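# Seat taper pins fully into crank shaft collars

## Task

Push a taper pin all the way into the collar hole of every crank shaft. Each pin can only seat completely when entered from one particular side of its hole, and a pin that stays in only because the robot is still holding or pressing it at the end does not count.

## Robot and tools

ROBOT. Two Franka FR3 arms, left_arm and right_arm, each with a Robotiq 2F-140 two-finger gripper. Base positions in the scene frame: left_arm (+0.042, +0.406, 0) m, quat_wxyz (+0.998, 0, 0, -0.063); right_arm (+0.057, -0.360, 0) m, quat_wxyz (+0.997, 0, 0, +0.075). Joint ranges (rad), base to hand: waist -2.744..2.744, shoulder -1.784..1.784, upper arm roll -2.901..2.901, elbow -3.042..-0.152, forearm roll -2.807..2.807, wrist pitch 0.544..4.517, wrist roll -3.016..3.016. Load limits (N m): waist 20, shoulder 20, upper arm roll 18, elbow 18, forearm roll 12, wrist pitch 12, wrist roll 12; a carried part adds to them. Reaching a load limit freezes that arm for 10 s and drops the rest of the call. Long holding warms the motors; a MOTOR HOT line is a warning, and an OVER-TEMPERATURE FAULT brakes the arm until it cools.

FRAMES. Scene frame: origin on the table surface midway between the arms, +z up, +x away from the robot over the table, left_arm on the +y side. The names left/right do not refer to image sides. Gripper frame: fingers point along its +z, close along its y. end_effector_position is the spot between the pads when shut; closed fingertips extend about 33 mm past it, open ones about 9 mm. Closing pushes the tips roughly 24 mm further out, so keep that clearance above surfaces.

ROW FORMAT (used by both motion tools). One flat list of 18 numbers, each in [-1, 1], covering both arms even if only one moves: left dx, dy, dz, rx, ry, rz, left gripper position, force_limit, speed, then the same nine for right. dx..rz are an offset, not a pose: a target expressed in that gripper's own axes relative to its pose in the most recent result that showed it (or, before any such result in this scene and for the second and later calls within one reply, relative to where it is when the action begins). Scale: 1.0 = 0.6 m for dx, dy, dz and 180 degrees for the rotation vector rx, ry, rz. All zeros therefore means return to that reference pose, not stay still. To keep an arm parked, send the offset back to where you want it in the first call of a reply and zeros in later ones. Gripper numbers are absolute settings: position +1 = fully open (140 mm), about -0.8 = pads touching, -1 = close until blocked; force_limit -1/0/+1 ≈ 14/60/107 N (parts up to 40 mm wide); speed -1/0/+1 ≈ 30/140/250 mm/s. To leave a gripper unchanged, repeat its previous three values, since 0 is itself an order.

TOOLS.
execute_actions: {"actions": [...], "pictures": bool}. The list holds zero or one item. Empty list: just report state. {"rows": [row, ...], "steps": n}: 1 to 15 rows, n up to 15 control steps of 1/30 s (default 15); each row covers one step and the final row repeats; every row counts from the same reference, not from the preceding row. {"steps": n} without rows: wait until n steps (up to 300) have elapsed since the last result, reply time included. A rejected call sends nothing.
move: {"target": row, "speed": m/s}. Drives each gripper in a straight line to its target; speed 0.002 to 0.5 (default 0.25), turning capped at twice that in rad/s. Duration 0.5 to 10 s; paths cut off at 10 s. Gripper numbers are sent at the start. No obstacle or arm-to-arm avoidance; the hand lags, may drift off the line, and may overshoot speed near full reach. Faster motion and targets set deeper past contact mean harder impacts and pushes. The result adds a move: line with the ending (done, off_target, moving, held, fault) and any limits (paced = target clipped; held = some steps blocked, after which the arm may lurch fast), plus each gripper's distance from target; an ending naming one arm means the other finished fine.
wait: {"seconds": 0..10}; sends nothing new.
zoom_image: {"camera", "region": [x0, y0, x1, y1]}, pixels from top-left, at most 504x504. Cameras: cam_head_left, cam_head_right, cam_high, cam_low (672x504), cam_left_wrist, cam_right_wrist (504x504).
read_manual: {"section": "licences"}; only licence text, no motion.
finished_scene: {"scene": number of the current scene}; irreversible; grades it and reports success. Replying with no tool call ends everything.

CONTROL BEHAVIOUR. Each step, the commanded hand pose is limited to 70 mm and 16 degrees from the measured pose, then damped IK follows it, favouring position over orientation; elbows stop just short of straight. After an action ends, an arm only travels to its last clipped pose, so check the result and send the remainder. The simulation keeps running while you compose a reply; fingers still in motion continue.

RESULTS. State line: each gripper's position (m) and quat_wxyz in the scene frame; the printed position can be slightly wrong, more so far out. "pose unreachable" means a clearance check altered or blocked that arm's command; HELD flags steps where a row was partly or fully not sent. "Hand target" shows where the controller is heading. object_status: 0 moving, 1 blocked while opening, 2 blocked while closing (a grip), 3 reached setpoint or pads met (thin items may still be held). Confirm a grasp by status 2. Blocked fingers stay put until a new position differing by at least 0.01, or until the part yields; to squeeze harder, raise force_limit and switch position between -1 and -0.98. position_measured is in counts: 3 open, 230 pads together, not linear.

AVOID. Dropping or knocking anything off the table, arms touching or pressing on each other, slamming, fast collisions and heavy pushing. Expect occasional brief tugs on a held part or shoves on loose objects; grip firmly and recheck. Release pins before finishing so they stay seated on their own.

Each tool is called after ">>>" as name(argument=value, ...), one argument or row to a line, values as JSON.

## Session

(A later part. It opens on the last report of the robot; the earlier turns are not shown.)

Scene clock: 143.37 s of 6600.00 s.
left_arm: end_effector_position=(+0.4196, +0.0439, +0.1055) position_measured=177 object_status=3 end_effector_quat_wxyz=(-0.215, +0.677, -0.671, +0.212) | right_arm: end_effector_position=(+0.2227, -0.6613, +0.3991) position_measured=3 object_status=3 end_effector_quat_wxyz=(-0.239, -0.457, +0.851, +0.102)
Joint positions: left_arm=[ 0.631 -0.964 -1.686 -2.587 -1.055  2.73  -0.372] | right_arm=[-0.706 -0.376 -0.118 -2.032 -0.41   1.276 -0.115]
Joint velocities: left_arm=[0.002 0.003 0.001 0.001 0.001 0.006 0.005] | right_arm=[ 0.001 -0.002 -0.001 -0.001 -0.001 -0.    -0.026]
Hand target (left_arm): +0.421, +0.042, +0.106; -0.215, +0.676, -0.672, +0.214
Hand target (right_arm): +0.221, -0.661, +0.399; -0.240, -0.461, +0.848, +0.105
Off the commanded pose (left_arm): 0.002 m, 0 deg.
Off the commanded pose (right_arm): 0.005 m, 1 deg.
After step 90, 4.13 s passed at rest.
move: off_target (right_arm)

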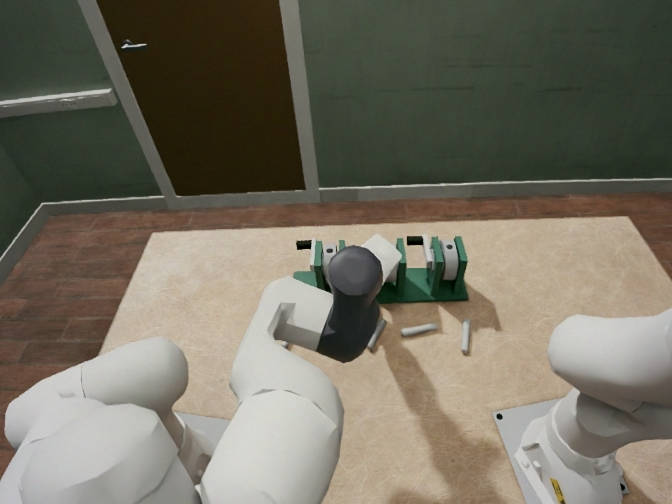

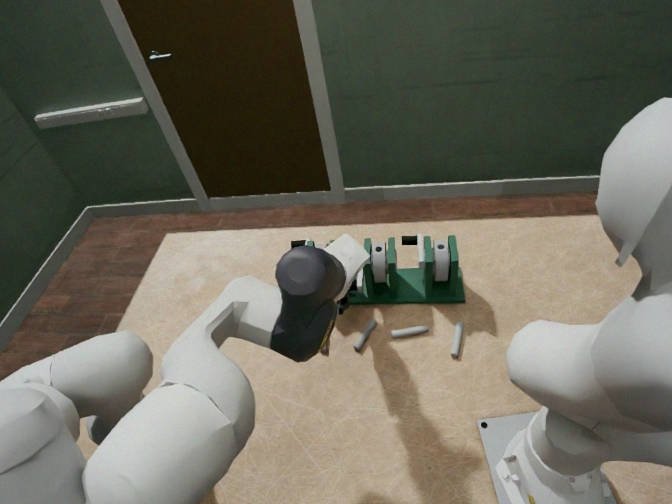

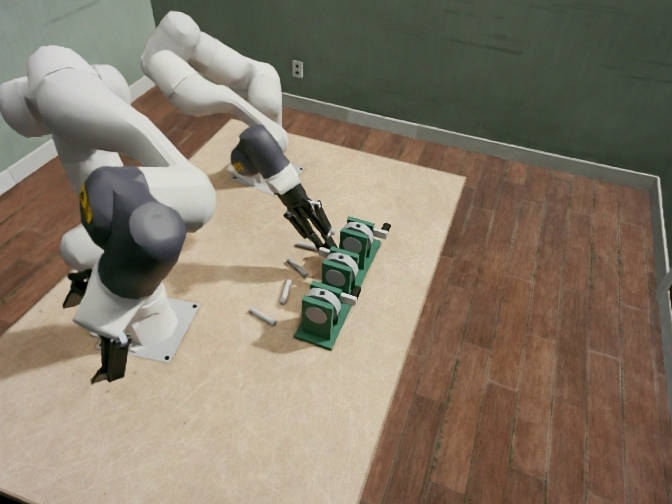

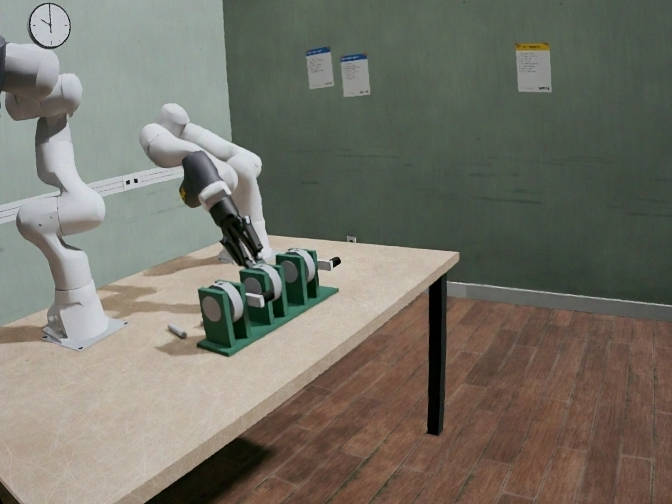

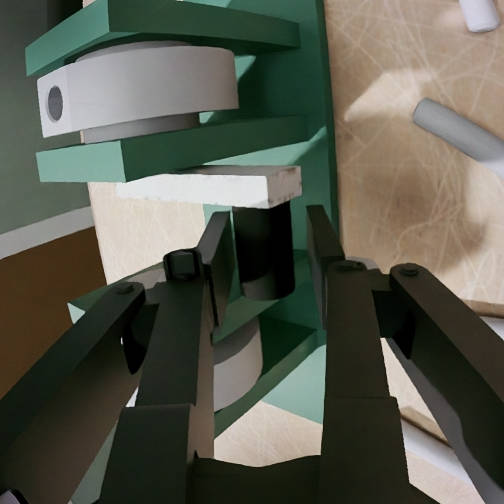

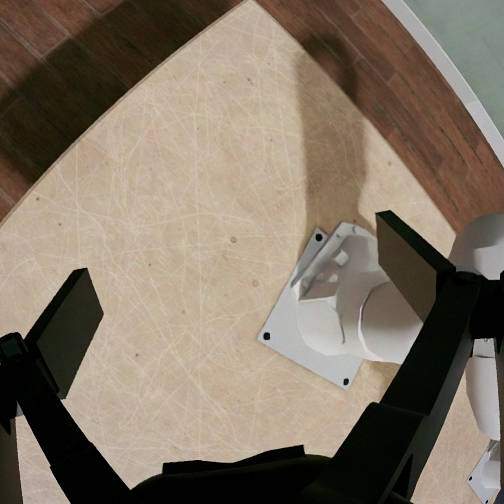

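>>> move(
  target=[0,-0.0998,-0.0535,-0.0556,0,0,-0.45,0,0, 0,0,0,0,0,0,1,0,0],
  speed=0.05,
)

>>> zoom_image(
  camera="cam_high",
  region=[270, 190, 410, 310],
)

Scene clock: 161.73 s of 6600.00 s.
left_arm: end_effector_position=(+0.4459, +0.0447, +0.1629) position_measured=186 object_status=3 end_effector_quat_wxyz=(-0.154, +0.696, -0.685, +0.153) | right_arm: end_effector_position=(+0.2226, -0.6612, +0.3991) position_measured=3 object_status=3 end_effector_quat_wxyz=(-0.239, -0.458, +0.850, +0.103)
Joint positions: left_arm=[ 0.707 -0.86  -1.45  -2.451 -0.856  2.455 -0.308] | right_arm=[-0.706 -0.376 -0.118 -2.032 -0.41   1.276 -0.119]
Joint velocities: left_arm=[ 0.003  0.001  0.005  0.011  0.018 -0.019  0.006] | right_arm=[ 0.    -0.001  0.001 -0.001 -0.     0.001  0.001]
Hand target (left_arm): +0.448, +0.046, +0.164; -0.155, +0.694, -0.687, +0.151
Hand target (right_arm): +0.223, -0.661, +0.399; -0.239, -0.457, +0.851, +0.102
Off the commanded pose (left_arm): 0.005 m, 0 deg.
Off the commanded pose (right_arm): 0.000 m, 0 deg.
After step 90, 13.33 s passed at rest.
move: off_target (left_arm)

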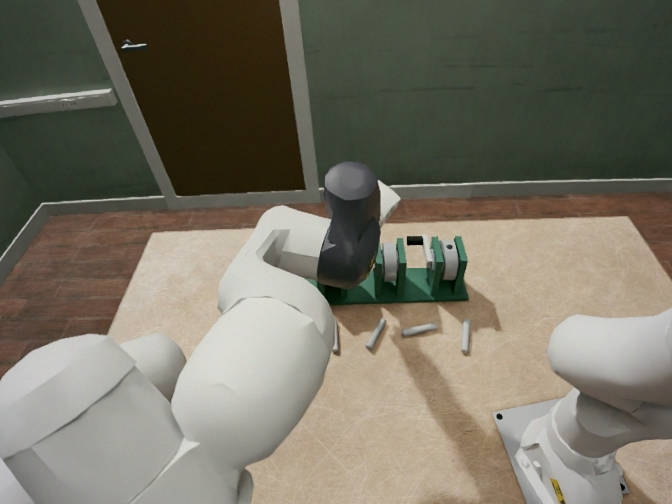

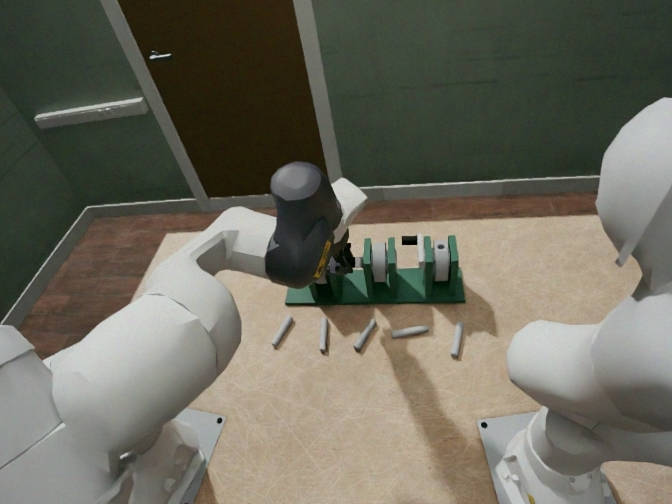

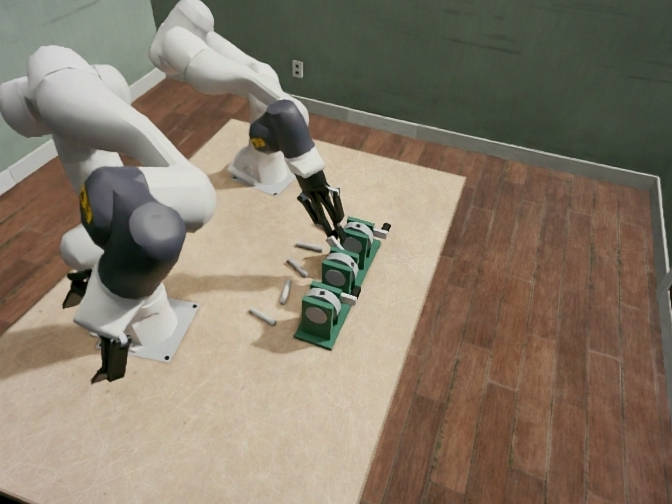

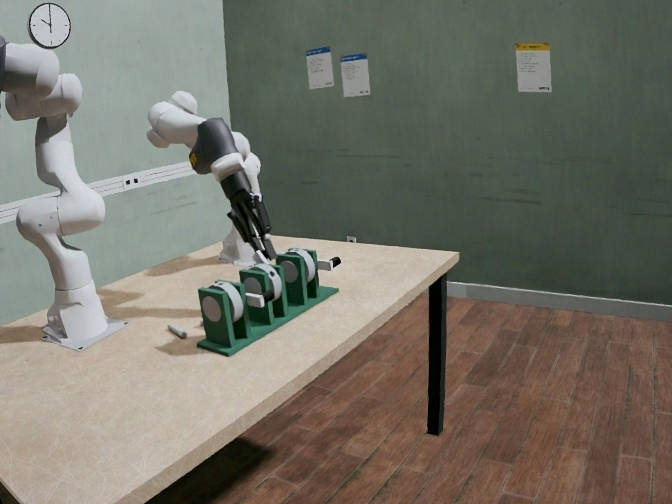

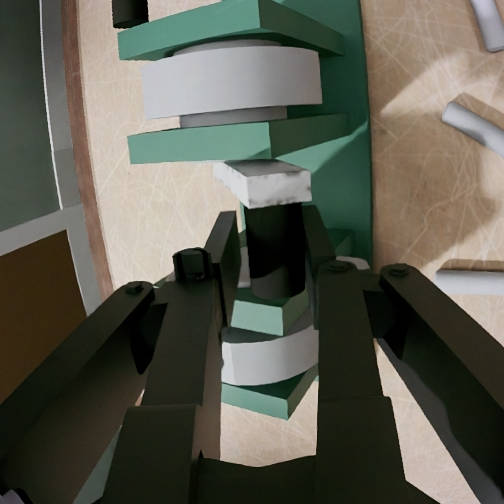

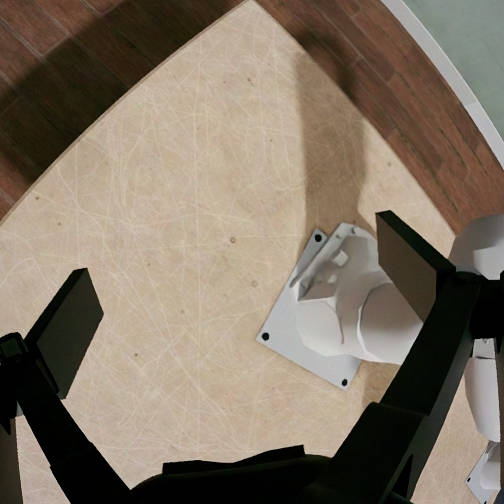

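Region (270, 190, 410, 310) of cam_high's 672x504 image, scaled by 3.600, with more detail than that image has; it fills the top 432 rows of this view, and the rest is white.

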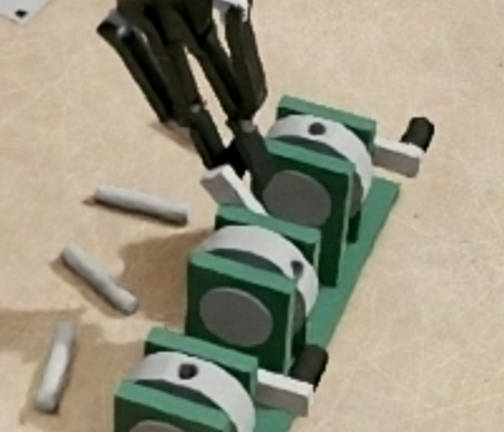

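>>> move(
  target=[0.002,-0.1017,0.007,-0.094,0,0,-0.45,0,0, 0,0,0,0,0,0,1,0,0],
  speed=0.07,
)

>>> move(
  target=[0,-0.103,0.068,-0.111,0,0,-0.45,0,0, 0,0,0,0,0,0,1,0,0],
  speed=0.07,
)

>>> zoom_image(
  camera="cam_low",
  region=[190, 200, 370, 360],
)

Scene clock: 176.70 s of 6600.00 s.
left_arm: end_effector_position=(+0.5016, +0.0445, +0.1831) position_measured=186 object_status=3 end_effector_quat_wxyz=(-0.052, +0.713, -0.698, +0.050) | right_arm: end_effector_position=(+0.2226, -0.6612, +0.3991) position_measured=3 object_status=3 end_effector_quat_wxyz=(-0.239, -0.458, +0.850, +0.103)
Joint positions: left_arm=[ 1.165 -0.648 -1.592 -2.084 -0.679  2.124 -0.259] | right_arm=[-0.706 -0.376 -0.118 -2.032 -0.41   1.276 -0.118]
Joint velocities: left_arm=[ 0.012  0.001 -0.006  0.013  0.009 -0.018  0.002] | right_arm=[-0.001  0.     0.     0.001 -0.    -0.     0.   ]
Hand target (left_arm): +0.501, +0.045, +0.183; -0.051, +0.711, -0.700, +0.047
Hand target (right_arm): +0.223, -0.661, +0.399; -0.239, -0.458, +0.850, +0.103
Off the commanded pose (left_arm): 0.002 m, 0 deg.
Off the commanded pose (right_arm): 0.000 m, 0 deg.
After step 90, 9.57 s passed at rest.
move: done

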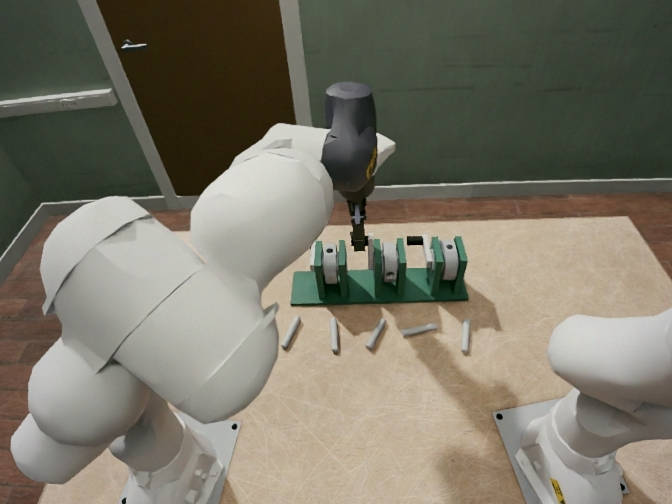

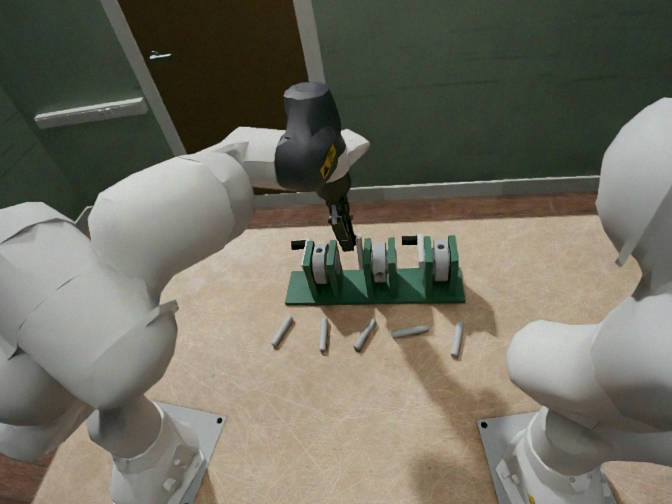

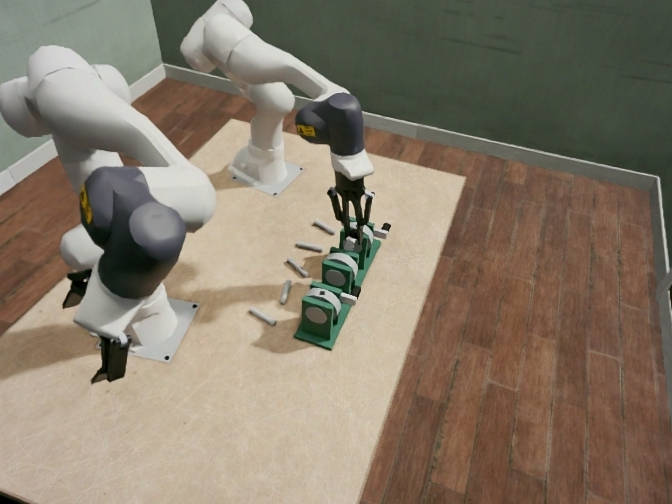

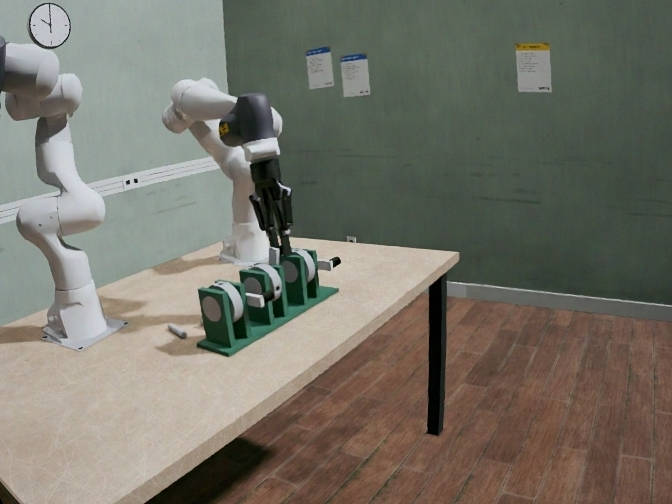

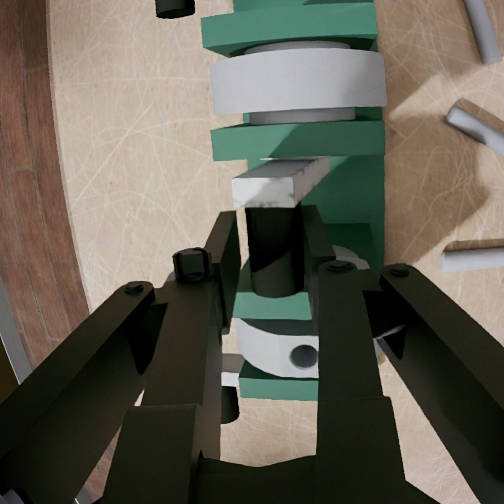

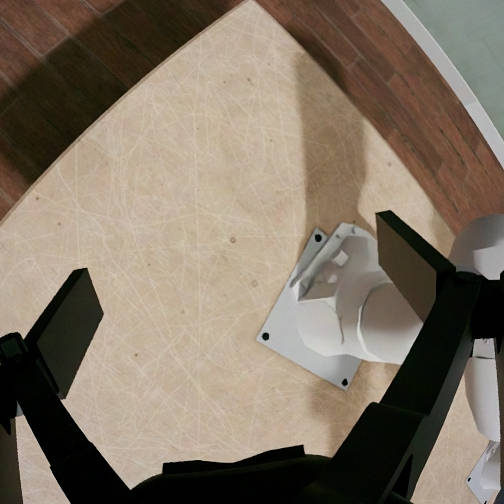

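Scene clock: 179.77 s of 6600.00 s.
left_arm: end_effector_position=(+0.5683, +0.0441, +0.1509) position_measured=186 object_status=3 end_effector_quat_wxyz=(+0.070, +0.711, -0.696, -0.074) | right_arm: end_effector_position=(+0.2226, -0.6612, +0.3991) position_measured=3 object_status=3 end_effector_quat_wxyz=(-0.239, -0.458, +0.850, +0.103)
Joint positions: left_arm=[ 1.979 -0.77  -2.119 -1.473 -0.706  1.664 -0.21 ] | right_arm=[-0.706 -0.376 -0.118 -2.032 -0.41   1.276 -0.118]
Joint velocities: left_arm=[ 0.001  0.    -0.002  0.001  0.001 -0.006  0.001] | right_arm=[ 0.001  0.001 -0.    -0.001  0.001  0.     0.001]
Hand target (left_arm): +0.568, +0.045, +0.151; +0.072, +0.711, -0.696, -0.076
Hand target (right_arm): +0.223, -0.661, +0.399; -0.239, -0.458, +0.850, +0.103
Off the commanded pose (left_arm): 0.002 m, 0 deg.
Off the commanded pose (right_arm): 0.000 m, 0 deg.
move: done

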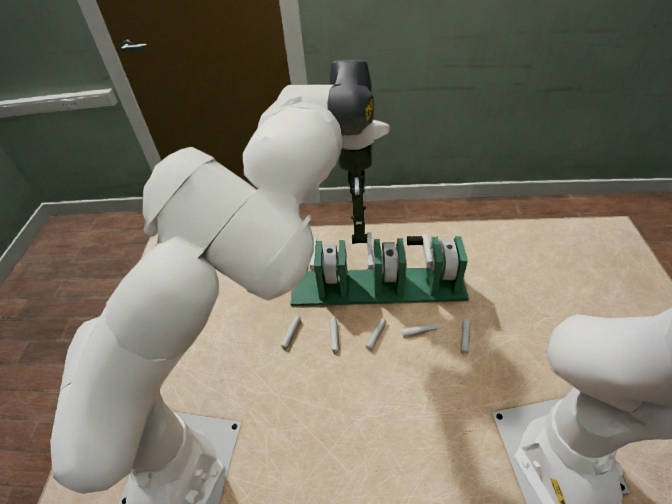

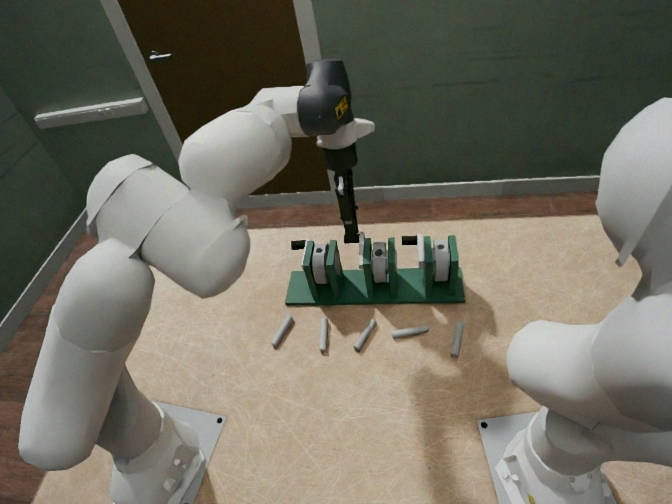

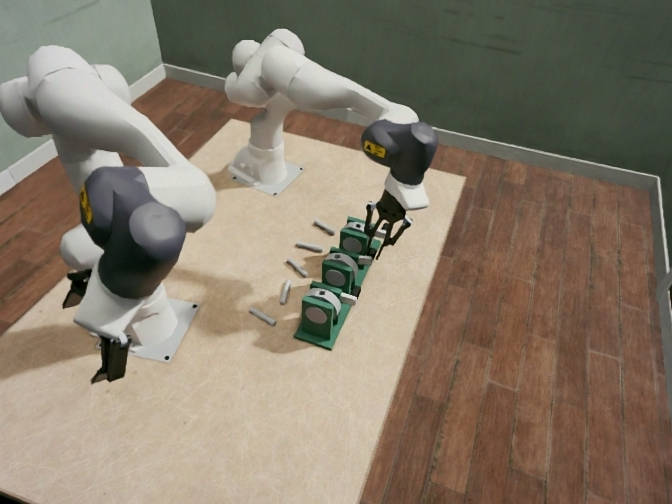

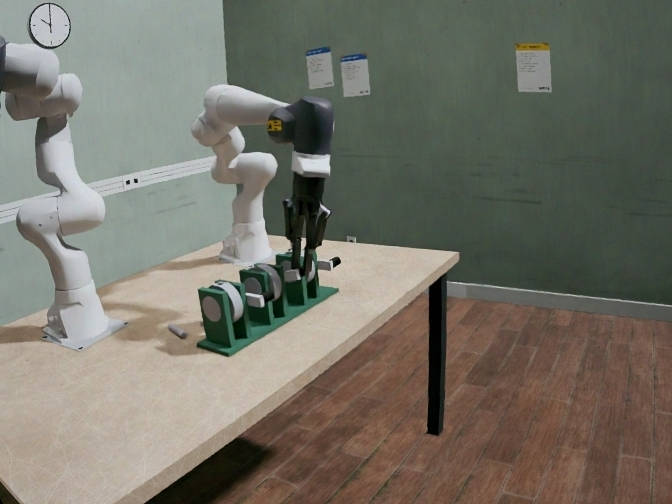

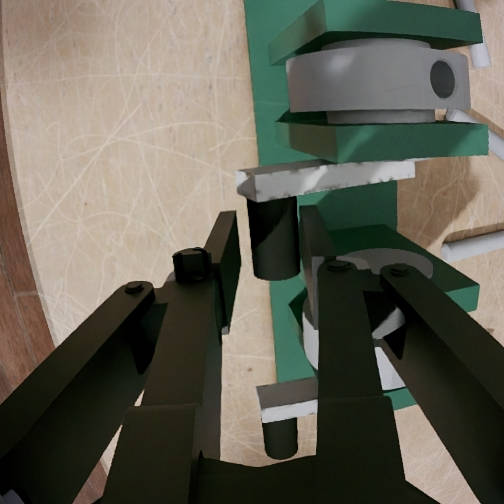

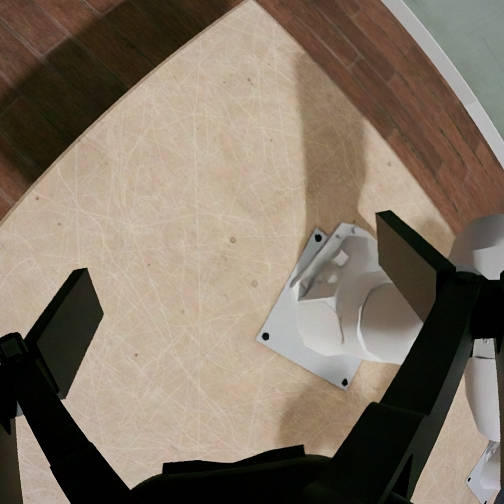

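Region (190, 200, 370, 360) of cam_low's 672x504 image, scaled by 2.800, with more detail than that image has.

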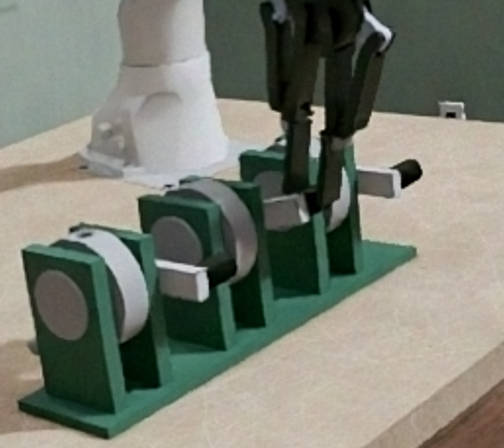

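>>> move(
  target=[0,0,-0.024,0,0,0,-0.45,0,0, 0,0,0,0,0,0,1,0,0],
  speed=0.05,
)

>>> execute_actions(
  actions=[
    {"rows": [[0,0,0,0,0,0,-0.85,0,0.5, 0,0,0,0,0,0,1,0,0]], "steps": 10},
  ],
  pictures=false,
)

>>> move(
  target=[0,-0.006,0.028,0,0,0,-0.85,0,0.5, 0,0,0,0,0,0,1,0,0],
  speed=0.015,
)

>>> zoom_image(
  camera="cam_low",
  region=[230, 230, 350, 320],
)

>>> zoom_image(
  camera="cam_head_left",
  region=[290, 220, 480, 310],
)

Scene clock: 195.57 s of 6600.00 s.
left_arm: end_effector_position=(+0.5711, +0.0422, +0.1637) position_measured=186 object_status=3 end_effector_quat_wxyz=(+0.071, +0.709, -0.698, -0.072) | right_arm: end_effector_position=(+0.2226, -0.6612, +0.3991) position_measured=3 object_status=3 end_effector_quat_wxyz=(-0.239, -0.458, +0.850, +0.103)
Joint positions: left_arm=[ 1.985 -0.767 -2.11  -1.444 -0.705  1.638 -0.211] | right_arm=[-0.706 -0.376 -0.118 -2.032 -0.41   1.276 -0.118]
Joint velocities: left_arm=[-0.    -0.     0.005  0.001  0.001 -0.015 -0.001] | right_arm=[ 0.001  0.001 -0.    -0.001 -0.001  0.001  0.   ]
Hand target (left_arm): +0.571, +0.044, +0.165; +0.070, +0.711, -0.696, -0.074
Hand target (right_arm): +0.223, -0.661, +0.399; -0.239, -0.458, +0.850, +0.103
Off the commanded pose (left_arm): 0.002 m, 0 deg.
Off the commanded pose (right_arm): 0.000 m, 0 deg.
After step 90, 12.03 s passed at rest.
move: done

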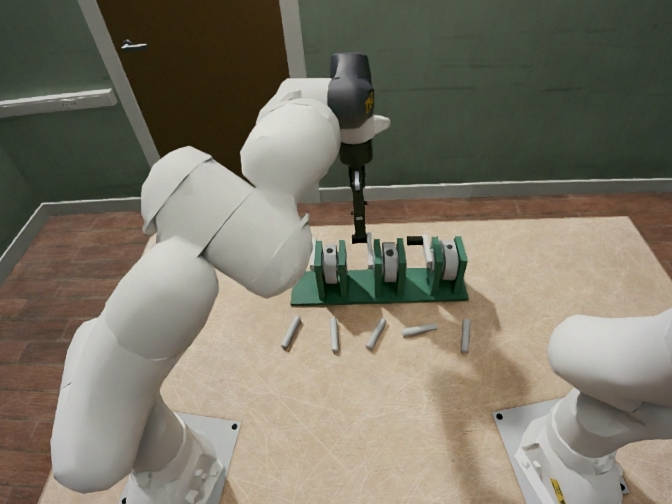

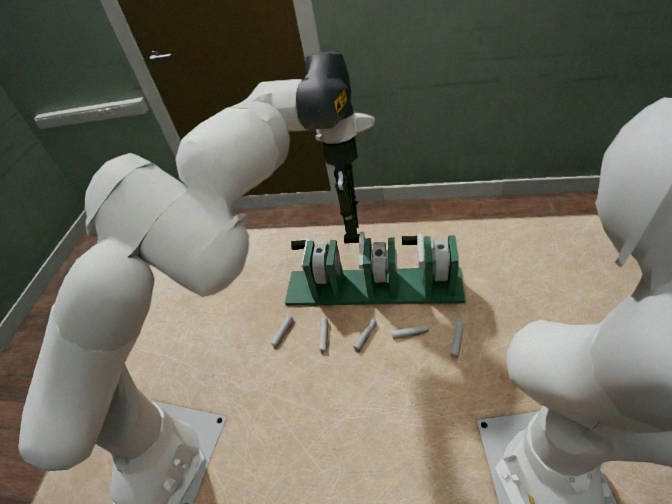

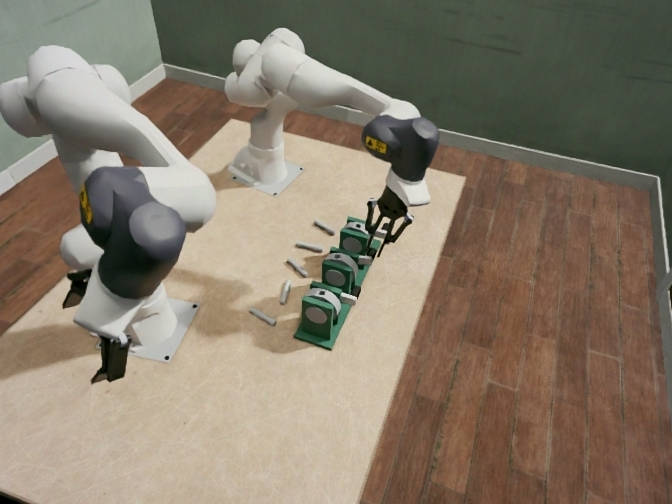

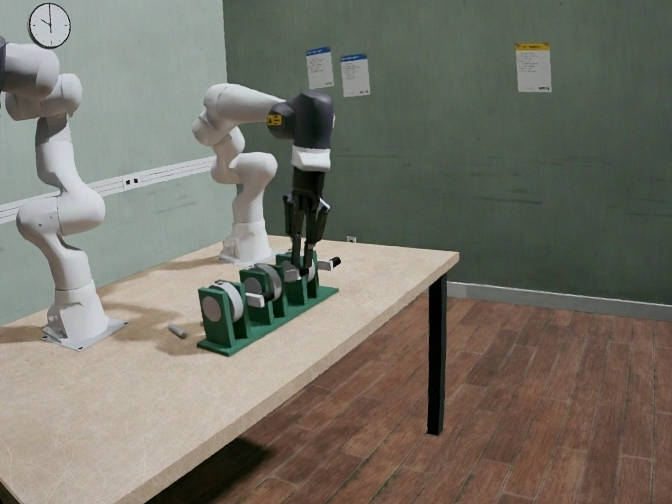

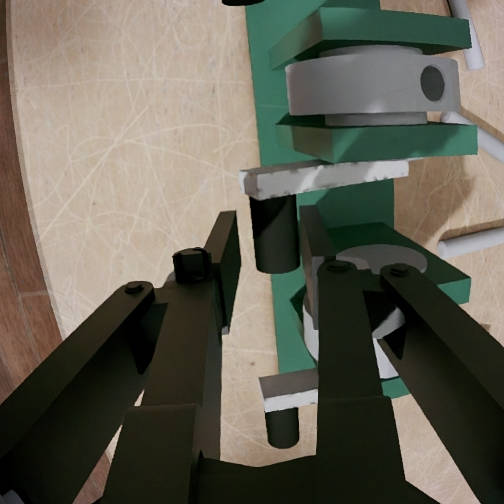

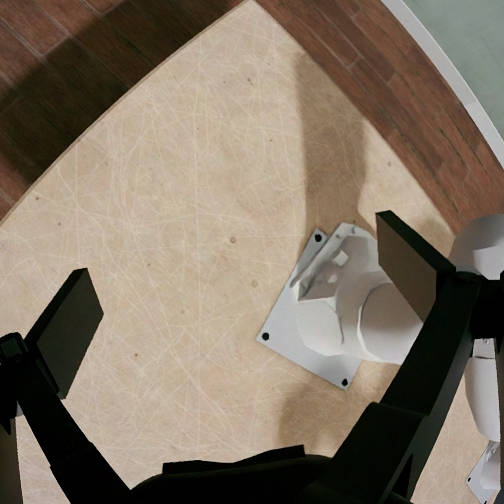

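Scene clock: 195.90 s of 6600.00 s.
left_arm: end_effector_position=(+0.5711, +0.0422, +0.1637) position_measured=233 object_status=0 end_effector_quat_wxyz=(+0.071, +0.709, -0.698, -0.072) | right_arm: end_effector_position=(+0.2226, -0.6612, +0.3991) position_measured=3 object_status=3 end_effector_quat_wxyz=(-0.239, -0.458, +0.850, +0.103)
Joint positions: left_arm=[ 1.985 -0.767 -2.11  -1.444 -0.705  1.638 -0.211] | right_arm=[-0.706 -0.376 -0.118 -2.032 -0.41   1.276 -0.118]
Joint velocities: left_arm=[-0.001 -0.001  0.001 -0.001  0.002 -0.    -0.   ] | right_arm=[ 0.001  0.    -0.     0.    -0.001 -0.001 -0.001]
Hand target (left_arm): +0.571, +0.042, +0.164; +0.071, +0.709, -0.698, -0.072
Hand target (right_arm): +0.223, -0.661, +0.399; -0.239, -0.458, +0.850, +0.103
Off the commanded pose (left_arm): 0.000 m, 0 deg.
Off the commanded pose (right_arm): 0.000 m, 0 deg.
Steps of this call (steps 1 to 10: all 10 steps of this action). Readings (end_effector_position | what the end effector reports):
1: left_arm (+0.5711, +0.0422, +0.1637) | right_arm (+0.2226, -0.6612, +0.3991) | left_arm position_measured=186 object_status=0 | right_arm position_measured=3 object_status=3
2: left_arm (+0.5711, +0.0422, +0.1637) | right_arm (+0.2226, -0.6612, +0.3991) | left_arm position_measured=194 object_status=0 | right_arm position_measured=3 object_status=3
4: left_arm (+0.5711, +0.0422, +0.1637) | right_arm (+0.2226, -0.6612, +0.3991) | left_arm position_measured=215 object_status=0 | right_arm position_measured=3 object_status=3
8: left_arm (+0.5711, +0.0422, +0.1637) | right_arm (+0.2226, -0.6612, +0.3991) | left_arm position_measured=233 object_status=0 | right_arm position_measured=3 object_status=3
10: the state above

Scene clock: 197.50 s of 6600.00 s.
left_arm: end_effector_position=(+0.5708, +0.0421, +0.1492) position_measured=233 object_status=3 end_effector_quat_wxyz=(+0.069, +0.709, -0.697, -0.073) | right_arm: end_effector_position=(+0.2226, -0.6612, +0.3991) position_measured=3 object_status=3 end_effector_quat_wxyz=(-0.239, -0.458, +0.850, +0.103)
Joint positions: left_arm=[ 1.986 -0.778 -2.124 -1.461 -0.709  1.665 -0.208] | right_arm=[-0.706 -0.376 -0.118 -2.032 -0.41   1.276 -0.118]
Joint velocities: left_arm=[ 0.002  0.002 -0.006  0.     0.002  0.008 -0.001] | right_arm=[ 0.  0.  0. -0.  0. -0.  0.]
Hand target (left_arm): +0.571, +0.042, +0.147; +0.070, +0.709, -0.698, -0.072
Hand target (right_arm): +0.223, -0.661, +0.399; -0.239, -0.458, +0.850, +0.103
Off the commanded pose (left_arm): 0.003 m, 0 deg.
Off the commanded pose (right_arm): 0.000 m, 0 deg.
move: done

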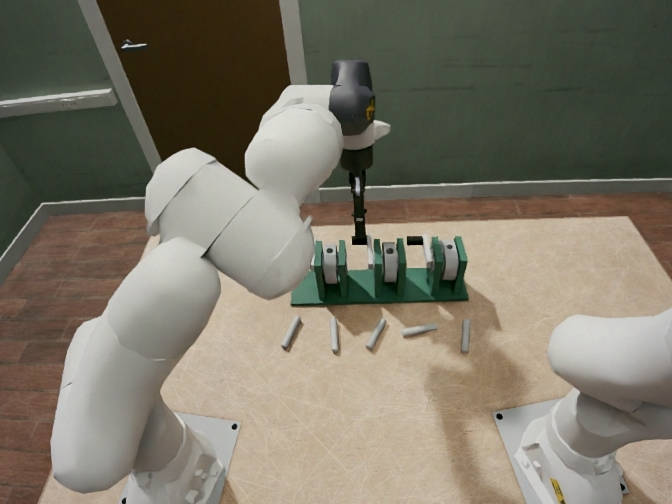

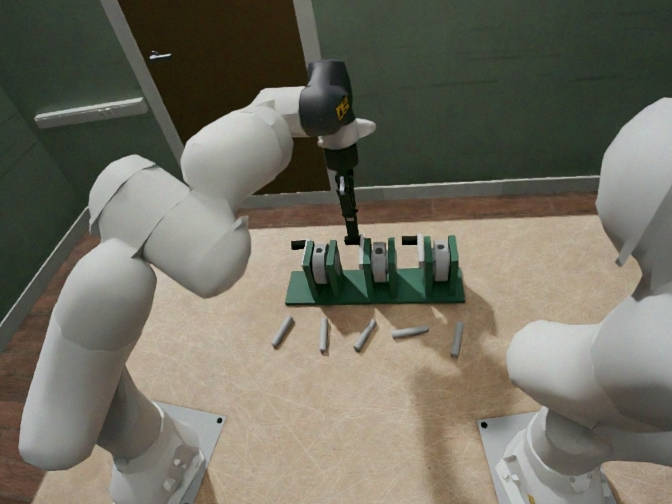

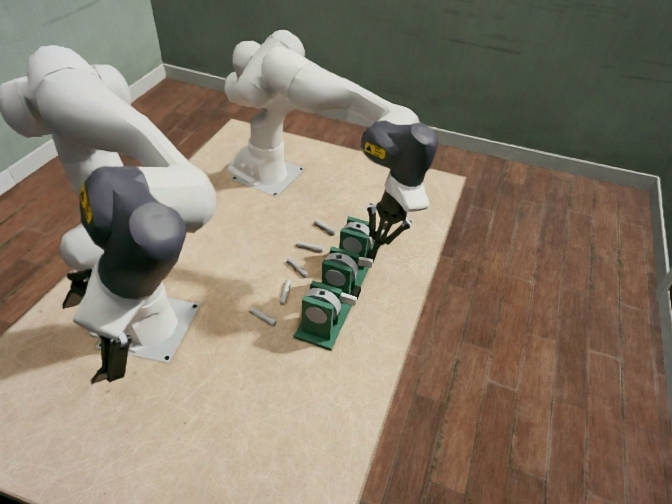

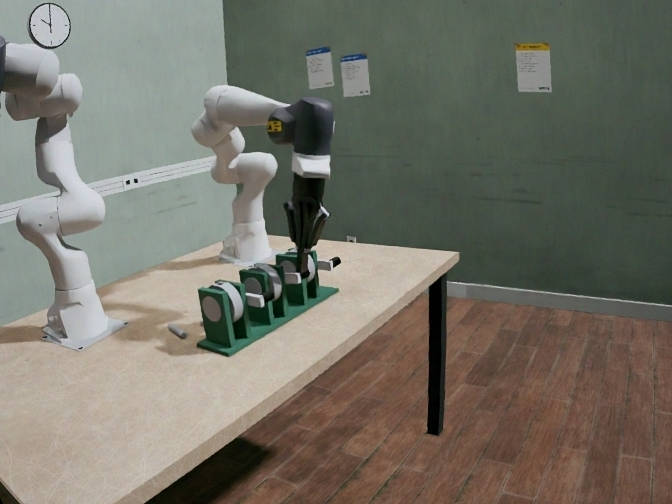

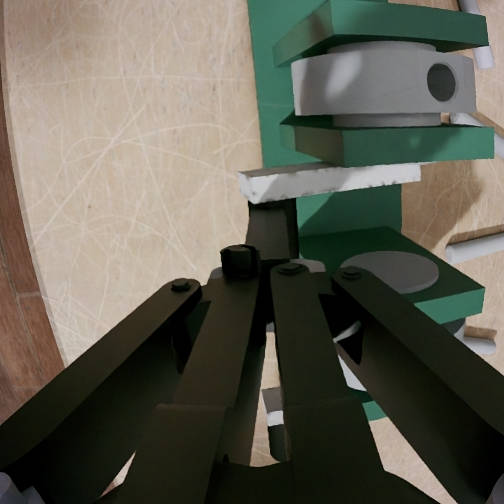

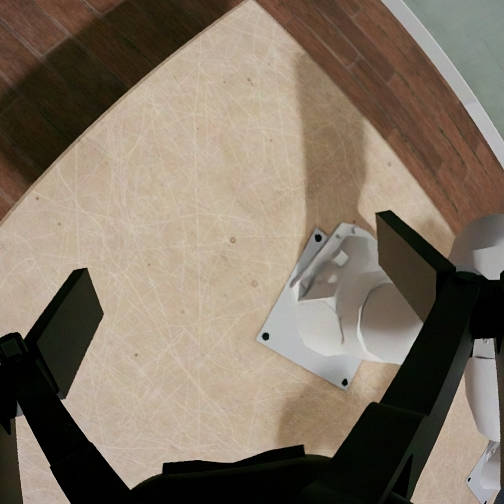

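Region (230, 230, 350, 320) of cam_low's 672x504 image, scaled by 4.200, with more detail than that image has; it fills the top 378 rows of this view, and the rest is white.

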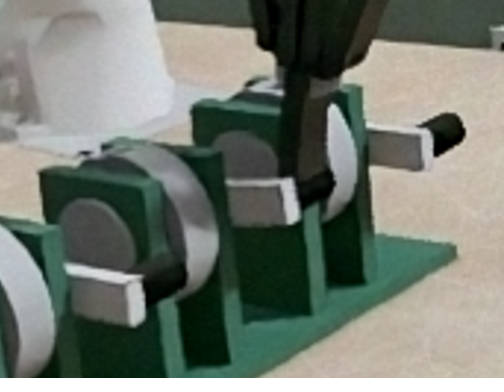

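Region (290, 220, 480, 310) of cam_head_left's 672x504 image, scaled by 2.653, with more detail than that image has; it fills the top 239 rows of this view, and the rest is white.

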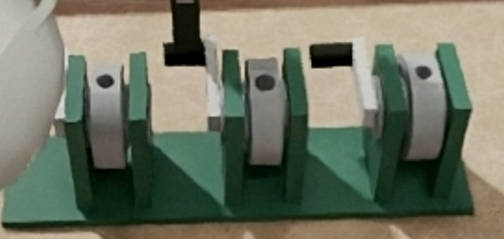

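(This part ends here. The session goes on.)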